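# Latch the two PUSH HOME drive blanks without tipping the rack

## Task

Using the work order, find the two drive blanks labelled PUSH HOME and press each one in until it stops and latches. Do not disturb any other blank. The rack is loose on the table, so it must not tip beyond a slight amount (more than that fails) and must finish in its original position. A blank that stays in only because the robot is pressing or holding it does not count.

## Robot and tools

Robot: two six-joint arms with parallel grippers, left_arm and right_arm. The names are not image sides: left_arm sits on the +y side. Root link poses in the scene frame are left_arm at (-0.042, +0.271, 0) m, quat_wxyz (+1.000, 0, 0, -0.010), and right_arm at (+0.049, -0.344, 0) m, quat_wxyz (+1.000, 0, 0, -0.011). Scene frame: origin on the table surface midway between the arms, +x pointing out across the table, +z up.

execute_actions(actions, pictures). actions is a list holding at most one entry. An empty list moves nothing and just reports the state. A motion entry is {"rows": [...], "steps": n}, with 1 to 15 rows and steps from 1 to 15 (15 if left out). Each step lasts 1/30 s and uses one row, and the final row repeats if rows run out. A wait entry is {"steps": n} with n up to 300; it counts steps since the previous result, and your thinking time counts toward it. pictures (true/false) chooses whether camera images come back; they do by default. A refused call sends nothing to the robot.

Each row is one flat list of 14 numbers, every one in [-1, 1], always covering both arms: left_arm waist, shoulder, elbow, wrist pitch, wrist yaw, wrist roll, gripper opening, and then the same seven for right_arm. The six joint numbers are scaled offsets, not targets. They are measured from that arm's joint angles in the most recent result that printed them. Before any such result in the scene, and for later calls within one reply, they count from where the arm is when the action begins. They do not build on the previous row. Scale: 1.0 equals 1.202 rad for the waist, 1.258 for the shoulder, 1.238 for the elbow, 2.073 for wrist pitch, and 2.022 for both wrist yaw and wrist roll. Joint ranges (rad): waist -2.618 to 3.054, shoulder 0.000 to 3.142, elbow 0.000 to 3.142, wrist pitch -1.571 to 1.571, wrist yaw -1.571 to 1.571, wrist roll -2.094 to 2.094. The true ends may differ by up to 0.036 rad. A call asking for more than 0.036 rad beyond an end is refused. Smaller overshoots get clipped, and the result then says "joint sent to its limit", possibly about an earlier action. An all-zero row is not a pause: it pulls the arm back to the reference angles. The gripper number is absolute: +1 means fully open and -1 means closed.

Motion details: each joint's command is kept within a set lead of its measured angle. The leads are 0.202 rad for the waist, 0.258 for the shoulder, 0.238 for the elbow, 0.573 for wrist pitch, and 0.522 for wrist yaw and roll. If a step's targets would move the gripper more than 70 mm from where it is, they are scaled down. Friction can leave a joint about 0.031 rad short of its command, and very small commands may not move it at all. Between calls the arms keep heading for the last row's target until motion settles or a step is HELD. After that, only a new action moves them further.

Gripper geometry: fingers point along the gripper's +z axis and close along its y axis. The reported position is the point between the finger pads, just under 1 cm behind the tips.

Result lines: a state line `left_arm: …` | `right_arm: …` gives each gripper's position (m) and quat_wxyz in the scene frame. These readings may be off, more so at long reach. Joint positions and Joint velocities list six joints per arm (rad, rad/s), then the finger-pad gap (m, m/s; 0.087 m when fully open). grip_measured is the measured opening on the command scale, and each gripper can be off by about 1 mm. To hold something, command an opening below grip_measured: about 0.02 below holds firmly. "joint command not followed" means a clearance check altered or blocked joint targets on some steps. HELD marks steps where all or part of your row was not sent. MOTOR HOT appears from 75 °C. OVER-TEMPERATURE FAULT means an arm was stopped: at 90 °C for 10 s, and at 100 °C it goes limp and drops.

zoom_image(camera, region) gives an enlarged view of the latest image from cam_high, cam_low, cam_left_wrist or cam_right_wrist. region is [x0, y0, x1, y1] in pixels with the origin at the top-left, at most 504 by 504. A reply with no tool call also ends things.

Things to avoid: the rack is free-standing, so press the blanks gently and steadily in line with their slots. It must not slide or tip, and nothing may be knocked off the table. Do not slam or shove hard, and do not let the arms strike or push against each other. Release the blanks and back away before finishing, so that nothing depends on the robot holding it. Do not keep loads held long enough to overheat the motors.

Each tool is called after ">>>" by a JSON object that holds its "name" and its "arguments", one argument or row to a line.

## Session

>>> {"name": "show_instructions", "arguments": {

}}

>>> {"name": "execute_actions", "arguments": {
  "actions": []
}}

Reference images for this scene: work order.

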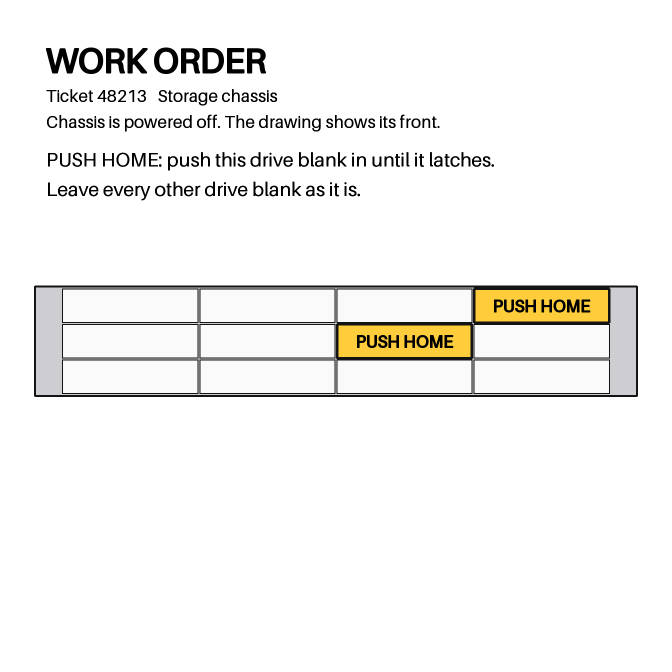

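Scene clock: 0.00 s of 4500.00 s.
left_arm: end_effector_position=(+0.2633, +0.1980, +0.2396) grip_measured=+0.985 end_effector_quat_wxyz=(+0.274, +0.802, +0.491, +0.202) | right_arm: end_effector_position=(+0.3476, -0.4624, +0.1101) grip_measured=+0.982 end_effector_quat_wxyz=(+0.194, +0.009, +0.978, +0.080)
Joint positions: left_arm=[-0.334  1.131  1.199 -0.944  0.021  1.682  0.087] | right_arm=[-0.477  1.631  1.312 -0.972 -0.322 -0.434  0.087]
Joint velocities: left_arm=[ 0.007 -0.007 -0.017  0.007 -0.139  0.007 -0.001] | right_arm=[ 0.007  0.002 -0.002  0.022 -0.022  0.007 -0.   ]
Motor temperatures (°C, as the motors report them): left_arm=[20 26 27 21 19 19] | right_arm=[21 23 23 27 19 20]
camera_calibration (this result's frames):
cam_left_wrist: T_world_to_cam=[[-0.680537, 0.350214, -0.643599, 0.263142], [-0.168676, 0.779904, 0.602742, -0.227305], [0.713035, 0.518748, -0.471681, -0.0379482], [0, 0, 0, 1]] pos_world=[0.167795, 0.104806, 0.288465]
cam_right_wrist: T_world_to_cam=[[0.0122588, -0.988324, -0.151876, -0.44705], [-0.884536, -0.0815506, 0.459289, 0.243847], [-0.466312, 0.128709, -0.875207, 0.460576], [0, 0, 0, 1]] pos_world=[0.435944, -0.481225, 0.223207]

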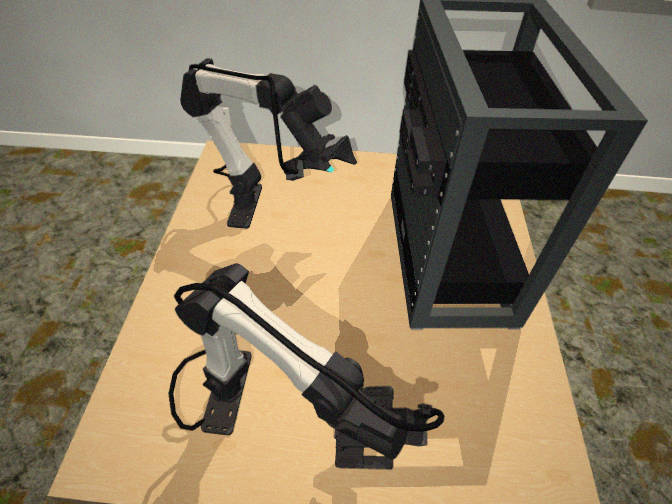

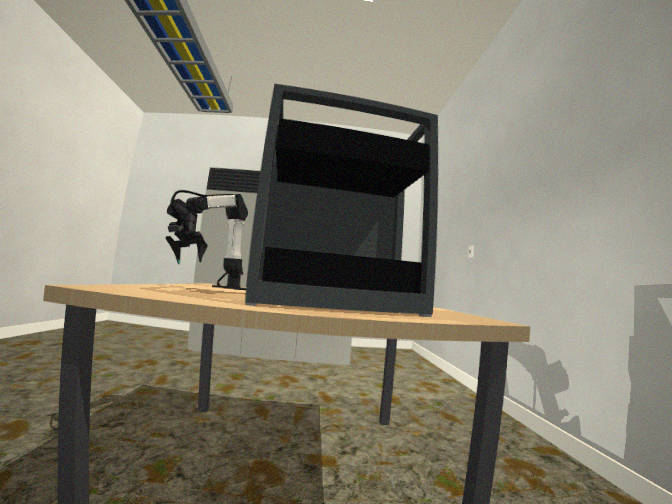

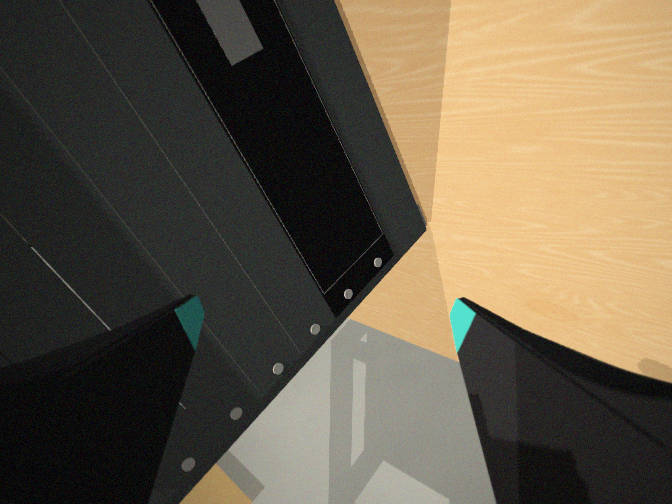

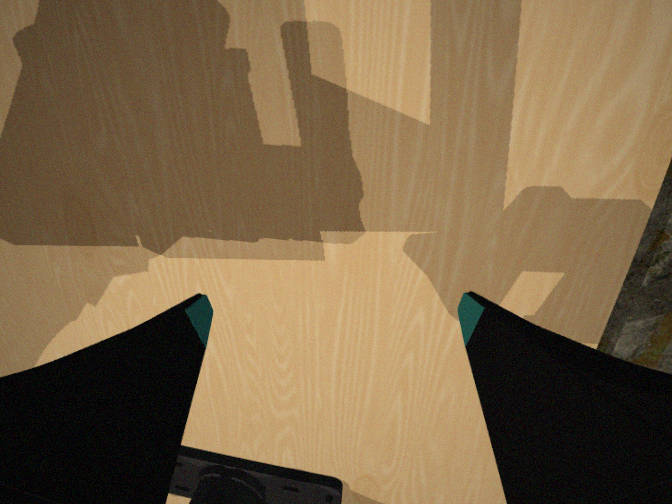

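>>> {"name": "execute_actions", "arguments": {
  "actions": [
    {"rows":[[0.03,0,0,0,0,0,1,0.02,-0.02,0.04,0.01,0.04,0.02,0.8],[0.08,0,0,0,0,0,1,0.05,-0.05,0.09,0.025,0.09,0.04,0.6],[0.14,0,0,0,0,0,1,0.1,-0.08,0.14,0.04,0.15,0.06,0.4],[0.2,0,0,0,0,0,1,0.16,-0.11,0.2,0.06,0.22,0.08,0.2],[0.26,0,0,0,0,0,1,0.23,-0.14,0.26,0.08,0.29,0.1,0],[0.32,0,0,0,0,0,1,0.3,-0.17,0.32,0.1,0.36,0.12,-0.2],[0.38,0,0,0,0,0,1,0.38,-0.2,0.37,0.12,0.43,0.14,-0.4],[0.44,0,0,0,0,0,1,0.46,-0.22,0.41,0.14,0.5,0.16,-0.6],[0.5,0,0,0,0,0,1,0.54,-0.24,0.44,0.16,0.56,0.18,-0.8],[0.56,0,0,0,0,0,1,0.62,-0.255,0.46,0.17,0.62,0.2,-1],[0.62,0,0,0,0,0,1,0.7,-0.263,0.475,0.18,0.676,0.215,-1],[0.66,0,0,0,0,0,1,0.8,-0.263,0.475,0.18,0.676,0.215,-1],[0.7,0,0,0,0,0,1,0.9,-0.263,0.475,0.18,0.676,0.215,-1],[0.7,0,0,0,0,0,1,1,-0.263,0.475,0.18,0.676,0.215,-1]],"steps":15}
  ],
  "pictures": false
}}

>>> {"name": "execute_actions", "arguments": {
  "actions": [
    {"steps":20}
  ],
  "pictures": false
}}

Scene clock: 21.43 s of 4500.00 s.
left_arm: end_effector_position=(+0.2180, +0.4465, +0.2399) grip_measured=+0.985 end_effector_quat_wxyz=(+0.167, +0.538, +0.771, +0.297) | right_arm: end_effector_position=(+0.4317, -0.4395, +0.3644) grip_measured=-1.000 end_effector_quat_wxyz=(+0.502, +0.032, +0.844, -0.186)
Joint positions: left_arm=[ 0.49   1.131  1.199 -0.944  0.014  1.682  0.087] | right_arm=[-0.092  1.412  1.731 -0.776  0.251 -0.195  0.   ]
Joint velocities: left_arm=[ 0.559 -0.012  0.007  0.007 -0.066  0.007  0.   ] | right_arm=[ 0.935 -0.393  0.872  0.52   1.37   0.52   0.   ]
Motor temperatures (°C, as the motors report them): left_arm=[20 25 29 22 19 19] | right_arm=[21 26 25 28 19 20]
Steps of this call (steps 1 to 90: nothing new was sent; then 17.93 s passed at rest; steps 91 to 105: all 15 steps of this action). Readings (joint positions):
91: left_arm=[-0.330 1.131 1.199 -0.944 0.022 1.682] | right_arm=[-0.475 1.631 1.316 -0.973 -0.311 -0.429]
92: left_arm=[-0.313 1.131 1.199 -0.944 0.025 1.682] | right_arm=[-0.467 1.630 1.331 -0.975 -0.281 -0.416]
94: left_arm=[-0.221 1.131 1.199 -0.944 0.031 1.682] | right_arm=[-0.423 1.617 1.389 -0.968 -0.193 -0.385]
98: left_arm=[0.067 1.131 1.199 -0.944 0.027 1.682] | right_arm=[-0.294 1.544 1.521 -0.904 -0.023 -0.325]
105: the state above

Scene clock: 22.10 s of 4500.00 s.
left_arm: end_effector_position=(+0.2155, +0.4502, +0.2399) grip_measured=+0.985 end_effector_quat_wxyz=(+0.165, +0.532, +0.775, +0.298) | right_arm: end_effector_position=(+0.3622, -0.2762, +0.5120) grip_measured=-1.000 end_effector_quat_wxyz=(+0.696, +0.107, +0.701, -0.118)
Joint positions: left_arm=[ 0.504  1.131  1.199 -0.944  0.013  1.682  0.087] | right_arm=[ 0.721  1.3    1.896 -0.605  1.02  -0.009  0.   ]
Joint velocities: left_arm=[-0.002 -0.002 -0.007  0.007 -0.037 -0.051 -0.001] | right_arm=[ 0.022 -0.012 -0.002  0.037  0.095 -0.066  0.   ]
Motor temperatures (°C, as the motors report them): left_arm=[20 25 29 22 19 19] | right_arm=[21 26 25 28 19 20]
Steps of this call (steps 1 to 20: the robot went on to your last target). Readings (joint positions):
1: left_arm=[0.501 1.131 1.199 -0.944 0.013 1.682] | right_arm=[-0.056 1.398 1.760 -0.758 0.302 -0.176]
2: left_arm=[0.504 1.131 1.199 -0.944 0.013 1.682] | right_arm=[-0.016 1.384 1.788 -0.739 0.361 -0.157]
4: left_arm=[0.504 1.131 1.199 -0.944 0.013 1.682] | right_arm=[0.087 1.356 1.836 -0.700 0.508 -0.116]
8: left_arm=[0.504 1.131 1.199 -0.944 0.013 1.682] | right_arm=[0.378 1.310 1.890 -0.628 0.818 -0.051]
20: the state above

>>> {"name": "execute_actions", "arguments": {
  "actions": [
    {"rows":[[0,0,0,0,0,0,1,0.02,0,0,0,0,0,-1],[0,0,0,0,0,0,1,0.05,0.01,0.01,0,0,0,-1],[0,0,0,0,0,0,1,0.09,0.02,0.02,0,0.005,0,-1],[0,0,0,0,0,0,1,0.13,0.04,0.04,0.005,0.01,0,-1],[0,0,0,0,0,0,1,0.17,0.06,0.06,0.005,0.016,0,-1],[0,0,0,0,0,0,1,0.21,0.085,0.08,0.01,0.016,0,-1],[0,0,0,0,0,0,1,0.25,0.11,0.1,0.01,0.016,0,-1],[0,0,0,0,0,0,1,0.285,0.135,0.125,0.015,0.016,0,-1],[0,0,0,0,0,0,1,0.315,0.16,0.15,0.015,0.016,0,-1],[0,0,0,0,0,0,1,0.34,0.185,0.17,0.02,0.016,0,-1],[0,0,0,0,0,0,1,0.355,0.21,0.19,0.02,0.016,0,-1],[0,0,0,0,0,0,1,0.366,0.23,0.21,0.025,0.016,0,-1],[0,0,0,0,0,0,1,0.366,0.25,0.228,0.03,0.016,0,-1],[0,0,0,0,0,0,1,0.366,0.262,0.24,0.03,0.016,0,-1],[0,0,0,0,0,0,1,0.366,0.27,0.245,0.03,0.016,0,-1]],"steps":15}
  ],
  "pictures": false
}}

>>> {"name": "execute_actions", "arguments": {
  "actions": [
    {"steps":15}
  ]
}}

Scene clock: 31.93 s of 4500.00 s.
left_arm: end_effector_position=(+0.2155, +0.4502, +0.2399) grip_measured=+0.985 end_effector_quat_wxyz=(+0.165, +0.532, +0.775, +0.298) | right_arm: end_effector_position=(+0.3413, -0.0769, +0.5144) grip_measured=-1.000 end_effector_quat_wxyz=(+0.705, -0.036, +0.708, +0.026)
Joint positions: left_arm=[ 0.504  1.131  1.199 -0.944  0.013  1.682  0.087] | right_arm=[ 1.156  1.601  2.157 -0.565  1.047 -0.006  0.   ]
Joint velocities: left_arm=[-0.002 -0.017 -0.002  0.007 -0.051  0.022 -0.   ] | right_arm=[ 0.076  0.686  0.305  0.007 -0.007  0.022  0.   ]
Motor temperatures (°C, as the motors report them): left_arm=[20 25 30 23 19 19] | right_arm=[21 26 25 29 19 20]
Steps of this call (steps 1 to 30: the robot went on to your last target; steps 31 to 90: nothing new was sent; then 6.33 s passed at rest; steps 91 to 105: all 15 steps of this action). Readings (joint positions):
91: left_arm=[0.504 1.131 1.199 -0.944 0.013 1.682] | right_arm=[0.723 1.300 1.896 -0.605 1.036 -0.006]
92: left_arm=[0.504 1.131 1.199 -0.944 0.013 1.682] | right_arm=[0.733 1.300 1.896 -0.605 1.036 -0.006]
94: left_arm=[0.504 1.131 1.199 -0.944 0.013 1.682] | right_arm=[0.792 1.304 1.902 -0.606 1.039 -0.006]
98: left_arm=[0.504 1.131 1.199 -0.944 0.013 1.682] | right_arm=[0.979 1.382 1.996 -0.597 1.046 -0.006]
105: the state above

Scene clock: 32.43 s of 4500.00 s.
left_arm: end_effector_position=(+0.2155, +0.4502, +0.2399) grip_measured=+0.985 end_effector_quat_wxyz=(+0.165, +0.532, +0.775, +0.298) | right_arm: end_effector_position=(+0.3470, -0.0636, +0.5091) grip_measured=-1.000 end_effector_quat_wxyz=(+0.703, -0.039, +0.709, +0.023)
Joint positions: left_arm=[ 0.504  1.131  1.199 -0.944  0.013  1.682  0.087] | right_arm=[ 1.157  1.645  2.182 -0.556  1.047 -0.006  0.   ]
Joint velocities: left_arm=[ 0.007 -0.012 -0.007  0.007  0.022 -0.022  0.   ] | right_arm=[ 0.002  0.002 -0.002  0.022 -0.022 -0.007  0.   ]
Motor temperatures (°C, as the motors report them): left_arm=[20 25 30 23 19 19] | right_arm=[21 26 25 29 19 20]
Steps of this call (steps 1 to 15: the robot went on to your last target). Readings (joint positions):
1: left_arm=[0.504 1.131 1.199 -0.944 0.013 1.682] | right_arm=[1.157 1.620 2.164 -0.565 1.047 -0.006]
2: left_arm=[0.504 1.131 1.199 -0.944 0.013 1.682] | right_arm=[1.157 1.633 2.165 -0.565 1.047 -0.006]
4: left_arm=[0.504 1.131 1.199 -0.944 0.013 1.682] | right_arm=[1.157 1.644 2.165 -0.565 1.047 -0.006]
8: left_arm=[0.504 1.131 1.199 -0.944 0.013 1.682] | right_arm=[1.157 1.645 2.177 -0.561 1.047 -0.006]
15: the state above
camera_calibration (this result's frames):
cam_left_wrist: T_world_to_cam=[[-0.71619, -0.271268, -0.643029, 0.429774], [-0.692571, 0.38995, 0.606864, -0.144679], [0.0861265, 0.879973, -0.46715, -0.163117], [0, 0, 0, 1]] pos_world=[0.221648, 0.31654, 0.287958]
cam_right_wrist: T_world_to_cam=[[0.0806258, -0.996441, 0.0245996, -0.106395], [-0.770192, -0.0779471, -0.633031, 0.609244], [0.632695, 0.0320922, -0.773736, 0.318996], [0, 0, 0, 1]] pos_world=[0.275986, -0.0687645, 0.635106]

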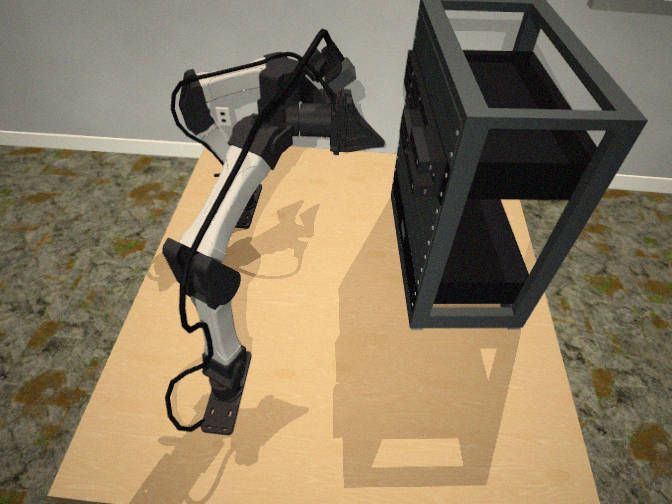

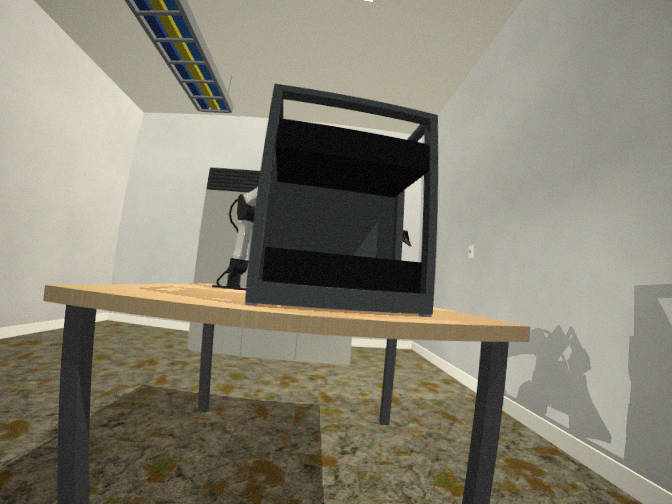

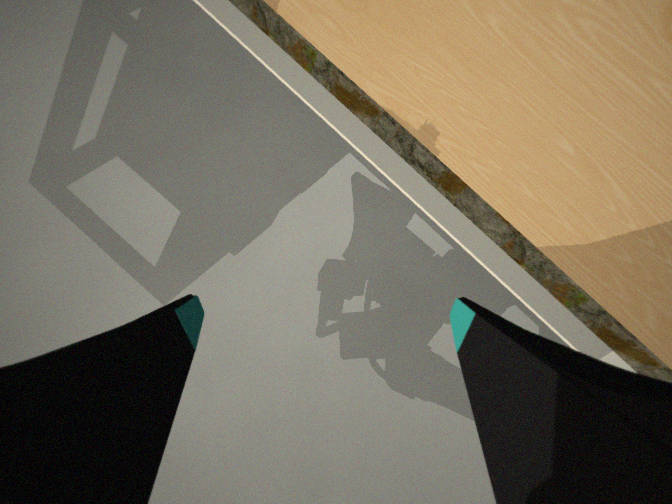

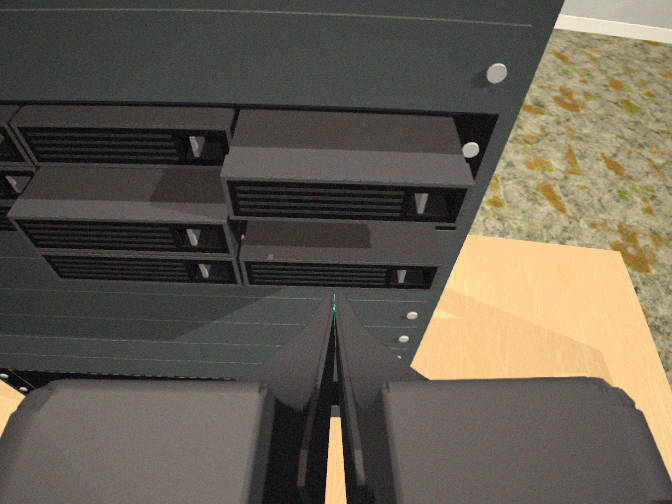

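>>> {"name": "execute_actions", "arguments": {
  "actions": [
    {"rows":[[0,0,0,0,0,0,1,-0.01,-0.008,-0.015,0.01,-0.01,0,-1],[0,0,0,0,0,0,1,-0.02,-0.016,-0.032,0.022,-0.024,0,-1],[0,0,0,0,0,0,1,-0.032,-0.023,-0.05,0.034,-0.038,0,-1],[0,0,0,0,0,0,1,-0.044,-0.03,-0.068,0.046,-0.052,0,-1],[0,0,0,0,0,0,1,-0.056,-0.037,-0.086,0.058,-0.066,0,-1],[0,0,0,0,0,0,1,-0.068,-0.044,-0.104,0.07,-0.08,0,-1],[0,0,0,0,0,0,1,-0.08,-0.051,-0.122,0.082,-0.094,0,-1],[0,0,0,0,0,0,1,-0.092,-0.058,-0.14,0.094,-0.108,0,-1],[0,0,0,0,0,0,1,-0.104,-0.064,-0.158,0.106,-0.122,0,-1],[0,0,0,0,0,0,1,-0.115,-0.07,-0.176,0.118,-0.134,0,-1],[0,0,0,0,0,0,1,-0.125,-0.075,-0.192,0.128,-0.142,0,-1],[0,0,0,0,0,0,1,-0.132,-0.078,-0.203,0.135,-0.148,0,-1],[0,0,0,0,0,0,1,-0.136,-0.08,-0.209,0.138,-0.148,0,-1]],"steps":15}
  ],
  "pictures": false
}}

>>> {"name": "execute_actions", "arguments": {
  "actions": [
    {"steps":15}
  ]
}}

Scene clock: 54.80 s of 4500.00 s.
left_arm: end_effector_position=(+0.2155, +0.4502, +0.2399) grip_measured=+0.985 end_effector_quat_wxyz=(+0.165, +0.532, +0.775, +0.298) | right_arm: end_effector_position=(+0.3897, -0.0630, +0.4889) grip_measured=-1.000 end_effector_quat_wxyz=(+0.713, -0.054, +0.696, +0.071)
Joint positions: left_arm=[ 0.504  1.131  1.199 -0.944  0.013  1.682  0.087] | right_arm=[ 1.001  1.57   1.945 -0.337  0.801 -0.006  0.   ]
Joint velocities: left_arm=[ 0.002 -0.002  0.007  0.022  0.037 -0.007 -0.001] | right_arm=[-0.051 -0.027 -0.125  0.256 -0.286  0.051  0.   ]
Motor temperatures (°C, as the motors report them): left_arm=[20 25 30 23 19 19] | right_arm=[21 27 26 31 19 20]
Steps of this call (steps 1 to 15: the robot went on to your last target; steps 16 to 90: nothing new was sent; then 18.87 s passed at rest; steps 91 to 105: all 15 steps of this action). Readings (joint positions):
91: left_arm=[0.504 1.131 1.199 -0.944 0.013 1.682] | right_arm=[1.157 1.645 2.182 -0.555 1.046 -0.006]
92: left_arm=[0.504 1.131 1.199 -0.944 0.013 1.682] | right_arm=[1.155 1.644 2.178 -0.549 1.039 -0.006]
94: left_arm=[0.504 1.131 1.199 -0.944 0.013 1.682] | right_arm=[1.140 1.635 2.152 -0.524 1.013 -0.006]
98: left_arm=[0.504 1.131 1.199 -0.944 0.013 1.682] | right_arm=[1.080 1.607 2.064 -0.457 0.933 -0.006]
105: the state above

Scene clock: 55.30 s of 4500.00 s.
left_arm: end_effector_position=(+0.2155, +0.4502, +0.2399) grip_measured=+0.985 end_effector_quat_wxyz=(+0.165, +0.532, +0.775, +0.298) | right_arm: end_effector_position=(+0.3883, -0.0566, +0.5005) grip_measured=-1.000 end_effector_quat_wxyz=(+0.723, -0.055, +0.681, +0.100)
Joint positions: left_arm=[ 0.504  1.131  1.199 -0.944  0.013  1.682  0.087] | right_arm=[ 0.999  1.564  1.941 -0.286  0.758 -0.006  0.   ]
Joint velocities: left_arm=[-0.007 -0.002 -0.022  0.022 -0.066 -0.037 -0.   ] | right_arm=[-0.002  0.007 -0.022 -0.007  0.051 -0.051  0.   ]
Motor temperatures (°C, as the motors report them): left_arm=[20 25 30 23 19 19] | right_arm=[21 27 26 31 19 20]
Steps of this call (steps 1 to 15: the robot went on to your last target). Readings (joint positions):
1: left_arm=[0.504 1.131 1.199 -0.944 0.013 1.682] | right_arm=[0.999 1.570 1.943 -0.327 0.793 -0.006]
2: left_arm=[0.504 1.131 1.199 -0.944 0.013 1.682] | right_arm=[0.999 1.570 1.942 -0.320 0.785 -0.006]
4: left_arm=[0.504 1.131 1.199 -0.944 0.013 1.682] | right_arm=[0.999 1.569 1.941 -0.308 0.774 -0.006]
8: left_arm=[0.504 1.131 1.199 -0.944 0.013 1.682] | right_arm=[0.999 1.565 1.941 -0.293 0.764 -0.006]
15: the state above
camera_calibration (this result's frames):
cam_left_wrist: T_world_to_cam=[[-0.71619, -0.271268, -0.643029, 0.429774], [-0.692571, 0.38995, 0.606864, -0.144679], [0.0861265, 0.879973, -0.46715, -0.163117], [0, 0, 0, 1]] pos_world=[0.221648, 0.31654, 0.287958]
cam_right_wrist: T_world_to_cam=[[0.211793, -0.975764, -0.0550259, -0.112433], [-0.715704, -0.116513, -0.688616, 0.640675], [0.665516, 0.185227, -0.723035, 0.256558], [0, 0, 0, 1]] pos_world=[0.311603, -0.0825823, 0.620492]

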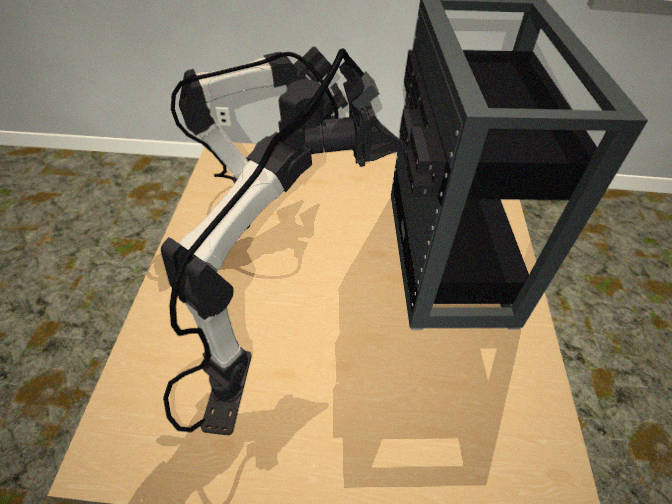

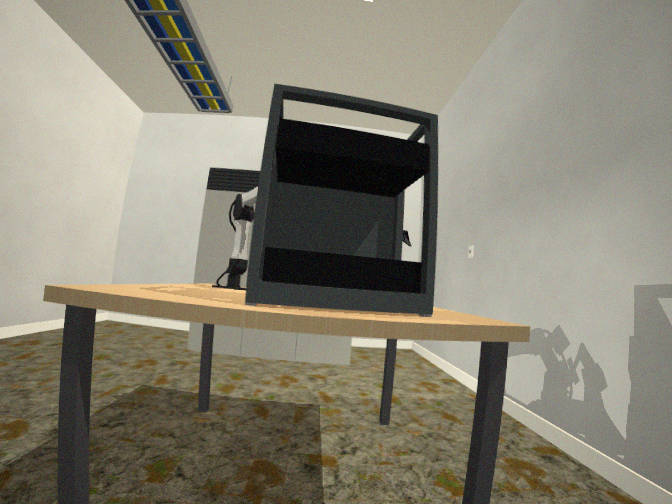

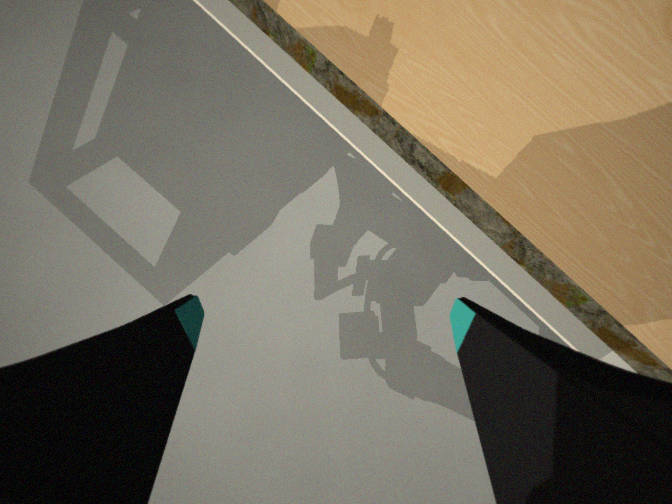

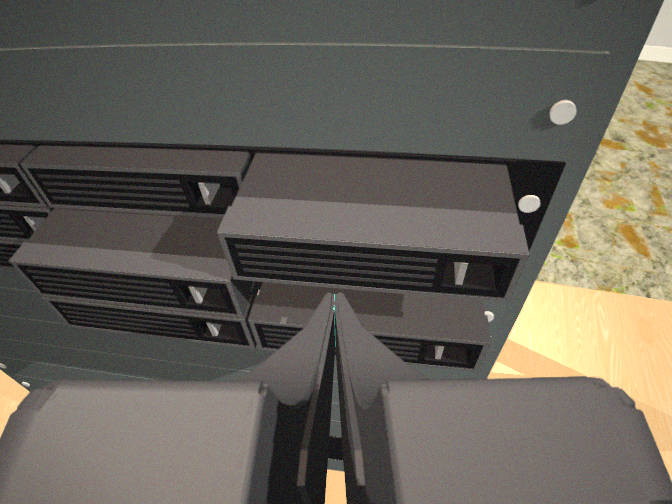

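>>> {"name": "execute_actions", "arguments": {
  "actions": [
    {"rows":[[0,0,0,0,0,0,1,-0.003,0.015,0.004,0,-0.003,0,-1],[0,0,0,0,0,0,1,-0.007,0.024,0.009,0,-0.006,0,-1],[0,0,0,0,0,0,1,-0.011,0.029,0.014,-0.003,-0.009,0,-1],[0,0,0,0,0,0,1,-0.015,0.034,0.019,-0.003,-0.011,0,-1],[0,0,0,0,0,0,1,-0.02,0.039,0.024,-0.006,-0.014,0,-1],[0,0,0,0,0,0,1,-0.025,0.044,0.029,-0.006,-0.017,0,-1],[0,0,0,0,0,0,1,-0.03,0.049,0.034,-0.009,-0.02,0,-1],[0,0,0,0,0,0,1,-0.034,0.053,0.039,-0.009,-0.022,0,-1],[0,0,0,0,0,0,1,-0.038,0.057,0.044,-0.012,-0.025,0,-1],[0,0,0,0,0,0,1,-0.042,0.061,0.049,-0.012,-0.028,0,-1],[0,0,0,0,0,0,1,-0.046,0.065,0.054,-0.012,-0.03,0,-1],[0,0,0,0,0,0,1,-0.05,0.069,0.059,-0.012,-0.032,0,-1]],"steps":15}
  ],
  "pictures": false
}}

>>> {"name": "execute_actions", "arguments": {
  "actions": [
    {"steps":10}
  ]
}}

Scene clock: 69.27 s of 4500.00 s.
left_arm: end_effector_position=(+0.2155, +0.4502, +0.2399) grip_measured=+0.985 end_effector_quat_wxyz=(+0.165, +0.532, +0.775, +0.298) | right_arm: end_effector_position=(+0.4050, -0.0520, +0.4952) grip_measured=-1.000 end_effector_quat_wxyz=(+0.718, -0.065, +0.687, +0.094)
Joint positions: left_arm=[ 0.504  1.131  1.199 -0.944  0.013  1.682  0.087] | right_arm=[ 0.961  1.615  1.994 -0.315  0.714 -0.006  0.   ]
Joint velocities: left_arm=[-0.002 -0.002 -0.012 -0.051 -0.051 -0.051  0.   ] | right_arm=[-0.017 -0.002  0.037 -0.051 -0.11  -0.037  0.   ]
Motor temperatures (°C, as the motors report them): left_arm=[20 25 31 23 19 19] | right_arm=[21 29 26 31 19 20]
Steps of this call (steps 1 to 15: the robot went on to your last target; steps 16 to 90: nothing new was sent; then 10.47 s passed at rest; steps 91 to 105: all 15 steps of this action). Readings (joint positions):
91: left_arm=[0.504 1.131 1.199 -0.944 0.013 1.682] | right_arm=[0.999 1.564 1.941 -0.285 0.756 -0.006]
92: left_arm=[0.504 1.131 1.199 -0.944 0.013 1.682] | right_arm=[0.999 1.564 1.941 -0.285 0.756 -0.006]
94: left_arm=[0.504 1.131 1.199 -0.944 0.013 1.682] | right_arm=[0.997 1.567 1.943 -0.285 0.753 -0.006]
98: left_arm=[0.504 1.131 1.199 -0.944 0.013 1.682] | right_arm=[0.978 1.595 1.963 -0.285 0.738 -0.006]
105: the state above

Scene clock: 69.60 s of 4500.00 s.
left_arm: end_effector_position=(+0.2155, +0.4502, +0.2399) grip_measured=+0.985 end_effector_quat_wxyz=(+0.165, +0.532, +0.775, +0.298) | right_arm: end_effector_position=(+0.4050, -0.0518, +0.4950) grip_measured=-1.000 end_effector_quat_wxyz=(+0.717, -0.068, +0.687, +0.095)
Joint positions: left_arm=[ 0.504  1.131  1.199 -0.944  0.013  1.682  0.087] | right_arm=[ 0.959  1.616  1.997 -0.321  0.708 -0.006  0.   ]
Joint velocities: left_arm=[ 0.007 -0.002  0.002 -0.022 -0.022  0.066  0.001] | right_arm=[-0.002  0.022  0.002 -0.022  0.022  0.007  0.   ]
Motor temperatures (°C, as the motors report them): left_arm=[20 25 31 23 19 19] | right_arm=[21 29 26 31 19 20]
Steps of this call (steps 1 to 10: the robot went on to your last target). Readings (joint positions):
1: left_arm=[0.504 1.131 1.199 -0.944 0.013 1.682] | right_arm=[0.960 1.616 1.995 -0.317 0.713 -0.006]
2: left_arm=[0.504 1.131 1.199 -0.944 0.013 1.682] | right_arm=[0.960 1.616 1.996 -0.318 0.711 -0.006]
4: left_arm=[0.504 1.131 1.199 -0.944 0.013 1.682] | right_arm=[0.960 1.616 1.996 -0.320 0.709 -0.006]
8: left_arm=[0.504 1.131 1.199 -0.944 0.013 1.682] | right_arm=[0.959 1.616 1.997 -0.321 0.708 -0.006]
10: the state above
camera_calibration (this result's frames):
cam_left_wrist: T_world_to_cam=[[-0.71619, -0.271268, -0.643029, 0.429774], [-0.692571, 0.38995, 0.606864, -0.144679], [0.0861265, 0.879973, -0.46715, -0.163117], [0, 0, 0, 1]] pos_world=[0.221648, 0.31654, 0.287958]
cam_right_wrist: T_world_to_cam=[[0.221055, -0.974772, -0.0309002, -0.127297], [-0.724669, -0.142969, -0.674103, 0.644432], [0.652679, 0.171406, -0.737991, 0.252402], [0, 0, 0, 1]] pos_world=[0.330402, -0.0752152, 0.616751]

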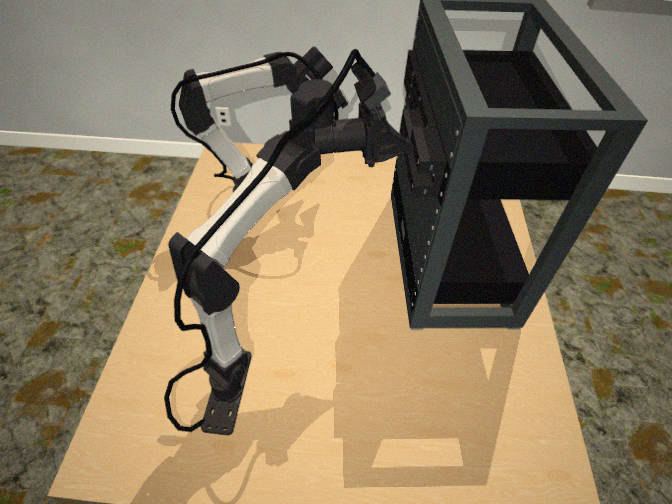

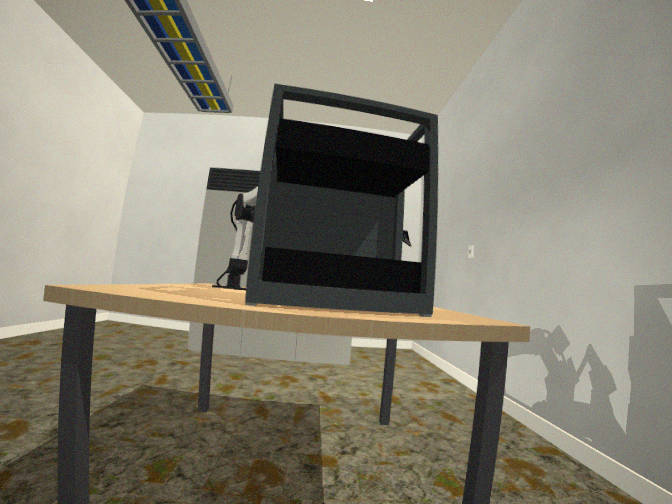

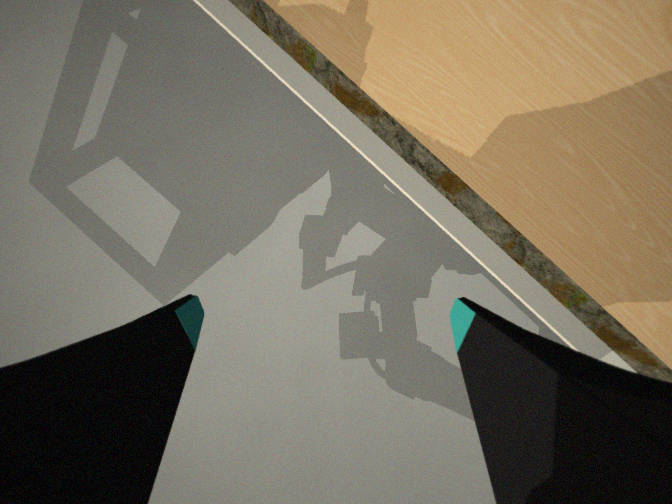

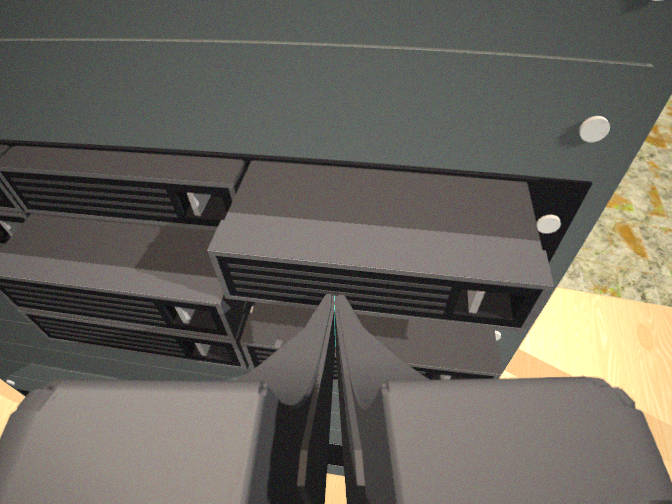

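>>> {"name": "execute_actions", "arguments": {
  "actions": [
    {"rows":[[0,0,0,0,0,0,1,0.01,-0.015,0,0.005,0,0,-1],[0,0,0,0,0,0,1,0.012,-0.025,0,0.012,0,0,-1],[0,0,0,0,0,0,1,0.012,-0.03,0,0.02,0,0,-1],[0,0,0,0,0,0,1,0.012,-0.03,0,0.028,0,0,-1],[0,0,0,0,0,0,1,0.012,-0.03,0,0.034,0,0,-1]],"steps":15}
  ],
  "pictures": false
}}

Scene clock: 76.43 s of 4500.00 s.
left_arm: end_effector_position=(+0.2155, +0.4502, +0.2399) grip_measured=+0.985 end_effector_quat_wxyz=(+0.165, +0.532, +0.775, +0.298) | right_arm: end_effector_position=(+0.3992, -0.0558, +0.5153) grip_measured=-1.000 end_effector_quat_wxyz=(+0.733, -0.050, +0.668, +0.116)
Joint positions: left_arm=[ 0.504  1.131  1.199 -0.944  0.013  1.682  0.087] | right_arm=[ 0.965  1.594  1.997 -0.268  0.708 -0.006  0.   ]
Joint velocities: left_arm=[-0.007 -0.002 -0.002  0.037  0.066  0.007 -0.001] | right_arm=[-0.002 -0.017  0.002 -0.007 -0.007  0.007  0.   ]
Motor temperatures (°C, as the motors report them): left_arm=[20 25 31 23 19 19] | right_arm=[21 28 26 32 19 20]
Steps of this call (steps 1 to 15: the robot went on to your last target; steps 16 to 90: nothing new was sent; then 3.33 s passed at rest; steps 91 to 105: all 15 steps of this action). Readings (joint positions):
91: left_arm=[0.504 1.131 1.199 -0.944 0.013 1.682] | right_arm=[0.960 1.615 1.997 -0.321 0.708 -0.006]
92: left_arm=[0.504 1.131 1.199 -0.944 0.013 1.682] | right_arm=[0.961 1.613 1.997 -0.320 0.708 -0.006]
94: left_arm=[0.504 1.131 1.199 -0.944 0.013 1.682] | right_arm=[0.964 1.610 1.997 -0.313 0.708 -0.006]
98: left_arm=[0.504 1.131 1.199 -0.944 0.013 1.682] | right_arm=[0.965 1.599 1.997 -0.284 0.708 -0.006]
105: the state above

>>> {"name": "execute_actions", "arguments": {
  "actions": [
    {"rows":[[0,0,0,0,0,0,1,0,0.015,0,0,0,0,-1],[0,0,0,0,0,0,1,0,0.028,0,0,0,0,-1],[0,0,0,0,0,0,1,0,0.038,0,0,0,0,-1],[0,0,0,0,0,0,1,0,0.044,0,0,0,0,-1],[0,0,0,0,0,0,1,-0.005,0.047,0.003,0,-0.003,0,-1],[0,0,0,0,0,0,1,-0.012,0.049,0.006,0,-0.006,0,-1],[0,0,0,0,0,0,1,-0.019,0.051,0.009,0,-0.008,0,-1],[0,0,0,0,0,0,1,-0.026,0.054,0.012,0,-0.01,0,-1],[0,0,0,0,0,0,1,-0.032,0.057,0.015,0,-0.012,0,-1],[0,0,0,0,0,0,1,-0.038,0.06,0.018,0,-0.014,0,-1],[0,0,0,0,0,0,1,-0.044,0.063,0.021,0,-0.017,0,-1],[0,0,0,0,0,0,1,-0.05,0.066,0.024,0,-0.02,0,-1],[0,0,0,0,0,0,1,-0.057,0.069,0.027,0,-0.022,0,-1]],"steps":15}
  ],
  "pictures": false
}}

>>> {"name": "execute_actions", "arguments": {
  "actions": [
    {"steps":10}
  ]
}}

Scene clock: 85.87 s of 4500.00 s.
left_arm: end_effector_position=(+0.2155, +0.4502, +0.2399) grip_measured=+0.985 end_effector_quat_wxyz=(+0.165, +0.532, +0.775, +0.298) | right_arm: end_effector_position=(+0.4160, -0.0469, +0.5042) grip_measured=-1.000 end_effector_quat_wxyz=(+0.728, -0.062, +0.673, +0.113)
Joint positions: left_arm=[ 0.504  1.131  1.199 -0.944  0.013  1.682  0.087] | right_arm=[ 0.933  1.641  2.017 -0.268  0.662 -0.004  0.   ]
Joint velocities: left_arm=[-0.002  0.002 -0.012  0.007  0.037  0.037 -0.   ] | right_arm=[-0.1    0.042  0.081  0.037 -0.154 -0.037  0.   ]
Motor temperatures (°C, as the motors report them): left_arm=[20 25 31 23 19 19] | right_arm=[21 29 26 32 19 20]
Steps of this call (steps 1 to 15: the robot went on to your last target; steps 16 to 90: nothing new was sent; then 5.93 s passed at rest; steps 91 to 105: all 15 steps of this action). Readings (joint positions):
91: left_arm=[0.504 1.131 1.199 -0.944 0.013 1.682] | right_arm=[0.965 1.594 1.997 -0.266 0.708 -0.006]
92: left_arm=[0.504 1.131 1.199 -0.944 0.013 1.682] | right_arm=[0.965 1.596 1.997 -0.266 0.708 -0.006]
94: left_arm=[0.504 1.131 1.199 -0.944 0.013 1.682] | right_arm=[0.965 1.602 1.997 -0.265 0.708 -0.006]
98: left_arm=[0.504 1.131 1.199 -0.944 0.013 1.682] | right_arm=[0.962 1.623 1.997 -0.263 0.707 -0.006]
105: the state above

Scene clock: 86.20 s of 4500.00 s.
left_arm: end_effector_position=(+0.2155, +0.4502, +0.2399) grip_measured=+0.985 end_effector_quat_wxyz=(+0.165, +0.532, +0.775, +0.298) | right_arm: end_effector_position=(+0.4172, -0.0466, +0.5045) grip_measured=-1.000 end_effector_quat_wxyz=(+0.728, -0.064, +0.673, +0.115)
Joint positions: left_arm=[ 0.504  1.131  1.199 -0.944  0.013  1.682  0.087] | right_arm=[ 0.928  1.642  2.019 -0.268  0.651 -0.004  0.   ]
Joint velocities: left_arm=[-0.012 -0.002 -0.012 -0.007 -0.007 -0.007 -0.001] | right_arm=[-0.002  0.002  0.002 -0.037  0.022  0.022  0.   ]
Motor temperatures (°C, as the motors report them): left_arm=[20 25 31 23 19 19] | right_arm=[21 29 26 32 19 20]
Steps of this call (steps 1 to 10: the robot went on to your last target). Readings (joint positions):
1: left_arm=[0.504 1.131 1.199 -0.944 0.013 1.682] | right_arm=[0.931 1.642 2.018 -0.268 0.658 -0.004]
2: left_arm=[0.504 1.131 1.199 -0.944 0.013 1.682] | right_arm=[0.929 1.642 2.019 -0.268 0.655 -0.004]
4: left_arm=[0.504 1.131 1.199 -0.944 0.013 1.682] | right_arm=[0.928 1.642 2.019 -0.268 0.653 -0.004]
8: left_arm=[0.504 1.131 1.199 -0.944 0.013 1.682] | right_arm=[0.928 1.642 2.019 -0.268 0.651 -0.004]
10: the state above
camera_calibration (this result's frames):
cam_left_wrist: T_world_to_cam=[[-0.71619, -0.271268, -0.643029, 0.429774], [-0.692571, 0.38995, 0.606864, -0.144679], [0.0861265, 0.879973, -0.46715, -0.163117], [0, 0, 0, 1]] pos_world=[0.221648, 0.31654, 0.287958]
cam_right_wrist: T_world_to_cam=[[0.246544, -0.967294, -0.0596481, -0.120342], [-0.698587, -0.134722, -0.702728, 0.664387], [0.671709, 0.214923, -0.708954, 0.230091], [0, 0, 0, 1]] pos_world=[0.339247, -0.0763502, 0.622829]

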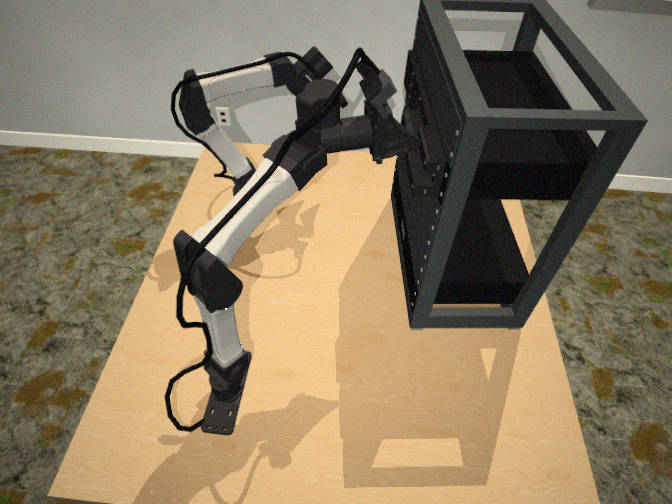

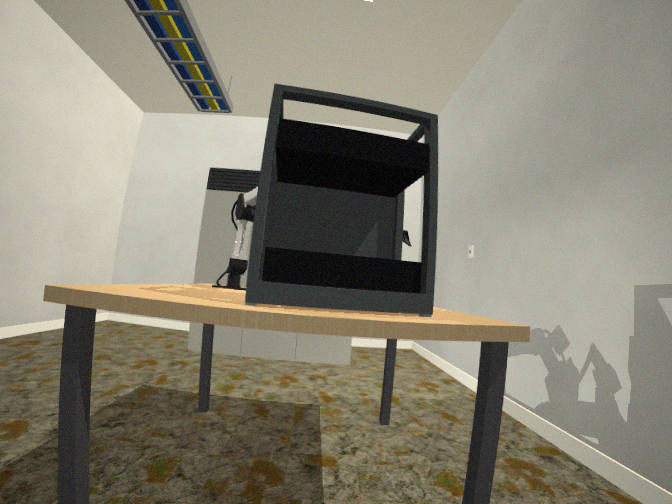

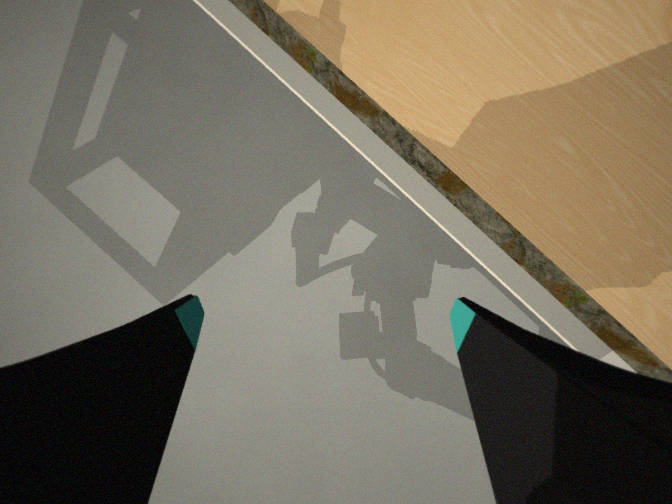

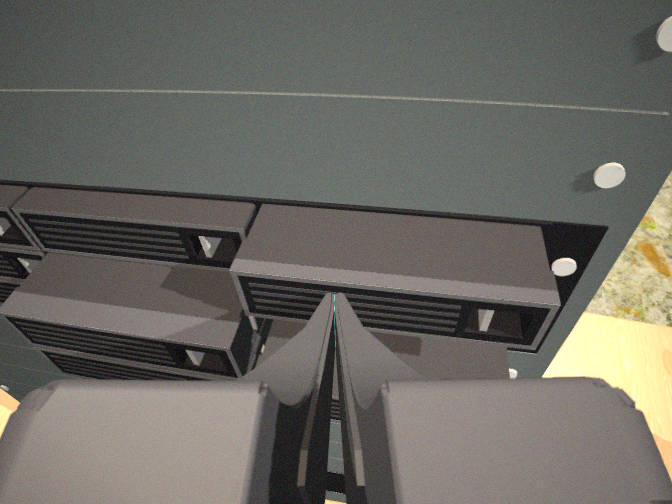

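>>> {"name": "execute_actions", "arguments": {
  "actions": [
    {"rows":[[0,0,0,0,0,0,1,-0.015,0.02,0.006,0,0.005,0,-1],[0,0,0,0,0,0,1,-0.024,0.03,0.01,0,0.005,0,-1],[0,0,0,0,0,0,1,-0.029,0.032,0.012,0,0.005,0,-1],[0,0,0,0,0,0,1,-0.033,0.034,0.014,0,0.005,0,-1],[0,0,0,0,0,0,1,-0.037,0.036,0.016,0,0.005,0,-1],[0,0,0,0,0,0,1,-0.041,0.038,0.018,0,0.005,0,-1],[0,0,0,0,0,0,1,-0.045,0.04,0.02,0,0.005,0,-1],[0,0,0,0,0,0,1,-0.049,0.042,0.022,0,0.005,0,-1],[0,0,0,0,0,0,1,-0.053,0.044,0.024,0,0.005,0,-1],[0,0,0,0,0,0,1,-0.057,0.046,0.026,0,0.005,0,-1],[0,0,0,0,0,0,1,-0.061,0.048,0.028,0,0.005,0,-1],[0,0,0,0,0,0,1,-0.065,0.05,0.03,0,0.005,0,-1],[0,0,0,0,0,0,1,-0.069,0.052,0.031,0,0.005,0,-1],[0,0,0,0,0,0,1,-0.073,0.054,0.032,0,0.005,0,-1]],"steps":15}
  ],
  "pictures": false
}}

>>> {"name": "execute_actions", "arguments": {
  "actions": [
    {"steps":10}
  ]
}}

Scene clock: 100.60 s of 4500.00 s.
left_arm: end_effector_position=(+0.2155, +0.4502, +0.2399) grip_measured=+0.985 end_effector_quat_wxyz=(+0.165, +0.532, +0.775, +0.298) | right_arm: end_effector_position=(+0.4306, -0.0465, +0.5043) grip_measured=-1.000 end_effector_quat_wxyz=(+0.728, -0.064, +0.672, +0.120)
Joint positions: left_arm=[ 0.504  1.131  1.199 -0.944  0.013  1.682  0.087] | right_arm=[ 0.892  1.671  2.046 -0.266  0.61   0.006  0.   ]
Joint velocities: left_arm=[-0.002  0.007 -0.002 -0.066 -0.022  0.037 -0.   ] | right_arm=[-0.071  0.017  0.022 -0.022 -0.066  0.022  0.   ]
Motor temperatures (°C, as the motors report them): left_arm=[20 24 32 24 19 19] | right_arm=[21 28 27 32 19 20]
Steps of this call (steps 1 to 30: the robot went on to your last target; steps 31 to 90: nothing new was sent; then 10.90 s passed at rest; steps 91 to 105: all 15 steps of this action). Readings (joint positions):
91: left_arm=[0.504 1.131 1.199 -0.944 0.013 1.682] | right_arm=[0.928 1.642 2.019 -0.268 0.651 -0.004]
92: left_arm=[0.504 1.131 1.199 -0.944 0.013 1.682] | right_arm=[0.928 1.642 2.019 -0.268 0.651 -0.004]
94: left_arm=[0.504 1.131 1.199 -0.944 0.013 1.682] | right_arm=[0.926 1.642 2.019 -0.268 0.649 -0.004]
98: left_arm=[0.504 1.131 1.199 -0.944 0.013 1.682] | right_arm=[0.916 1.649 2.026 -0.269 0.637 -0.001]
105: the state above

Scene clock: 100.93 s of 4500.00 s.
left_arm: end_effector_position=(+0.2155, +0.4502, +0.2399) grip_measured=+0.985 end_effector_quat_wxyz=(+0.165, +0.532, +0.775, +0.298) | right_arm: end_effector_position=(+0.4309, -0.0463, +0.5044) grip_measured=-1.000 end_effector_quat_wxyz=(+0.728, -0.064, +0.672, +0.121)
Joint positions: left_arm=[ 0.504  1.131  1.199 -0.944  0.013  1.682  0.087] | right_arm=[ 0.891  1.671  2.047 -0.266  0.606  0.007  0.   ]
Joint velocities: left_arm=[ 0.002 -0.012  0.017 -0.051  0.022  0.066  0.001] | right_arm=[ 0.002 -0.012 -0.017  0.007  0.007  0.066  0.   ]
Motor temperatures (°C, as the motors report them): left_arm=[20 24 32 24 19 19] | right_arm=[21 28 27 32 19 20]
Steps of this call (steps 1 to 10: the robot went on to your last target). Readings (joint positions):
1: left_arm=[0.504 1.131 1.199 -0.944 0.013 1.682] | right_arm=[0.892 1.671 2.047 -0.266 0.608 0.007]
2: left_arm=[0.504 1.131 1.199 -0.944 0.013 1.682] | right_arm=[0.891 1.671 2.047 -0.266 0.607 0.007]
4: left_arm=[0.504 1.131 1.199 -0.944 0.013 1.682] | right_arm=[0.891 1.671 2.047 -0.266 0.606 0.007]
8: left_arm=[0.504 1.131 1.199 -0.944 0.013 1.682] | right_arm=[0.891 1.671 2.047 -0.266 0.606 0.007]
10: the state above
camera_calibration (this result's frames):
cam_left_wrist: T_world_to_cam=[[-0.71619, -0.271268, -0.643029, 0.429774], [-0.692571, 0.38995, 0.606864, -0.144679], [0.0861265, 0.879973, -0.46715, -0.163117], [0, 0, 0, 1]] pos_world=[0.221648, 0.31654, 0.287958]
cam_right_wrist: T_world_to_cam=[[0.255059, -0.964591, -0.0671513, -0.123285], [-0.696358, -0.135062, -0.704871, 0.674016], [0.670843, 0.226545, -0.70615, 0.220152], [0, 0, 0, 1]] pos_world=[0.353114, -0.0777602, 0.622275]

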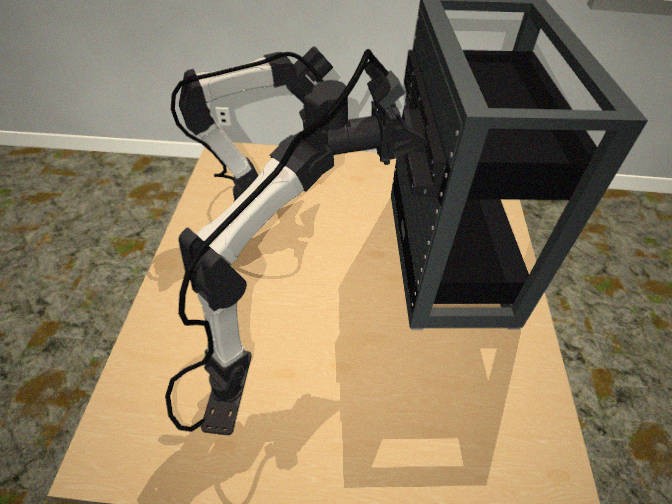

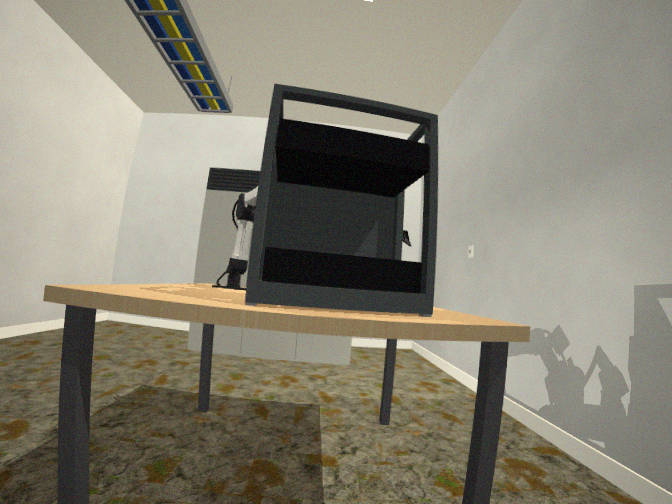

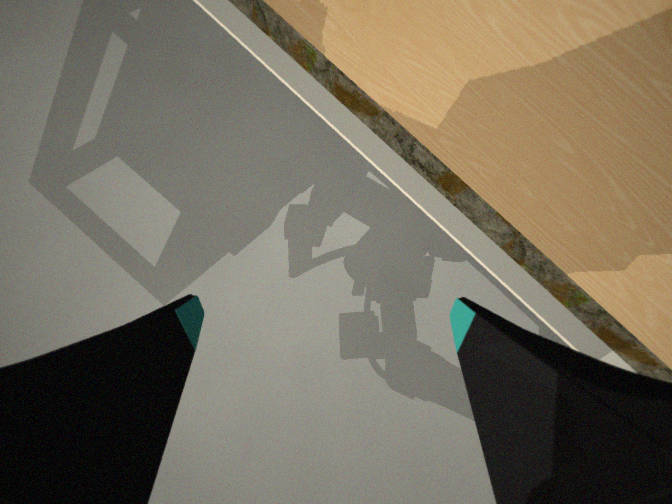

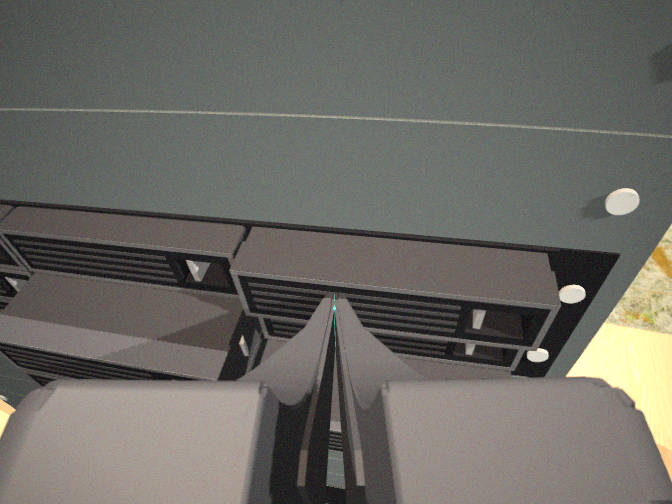

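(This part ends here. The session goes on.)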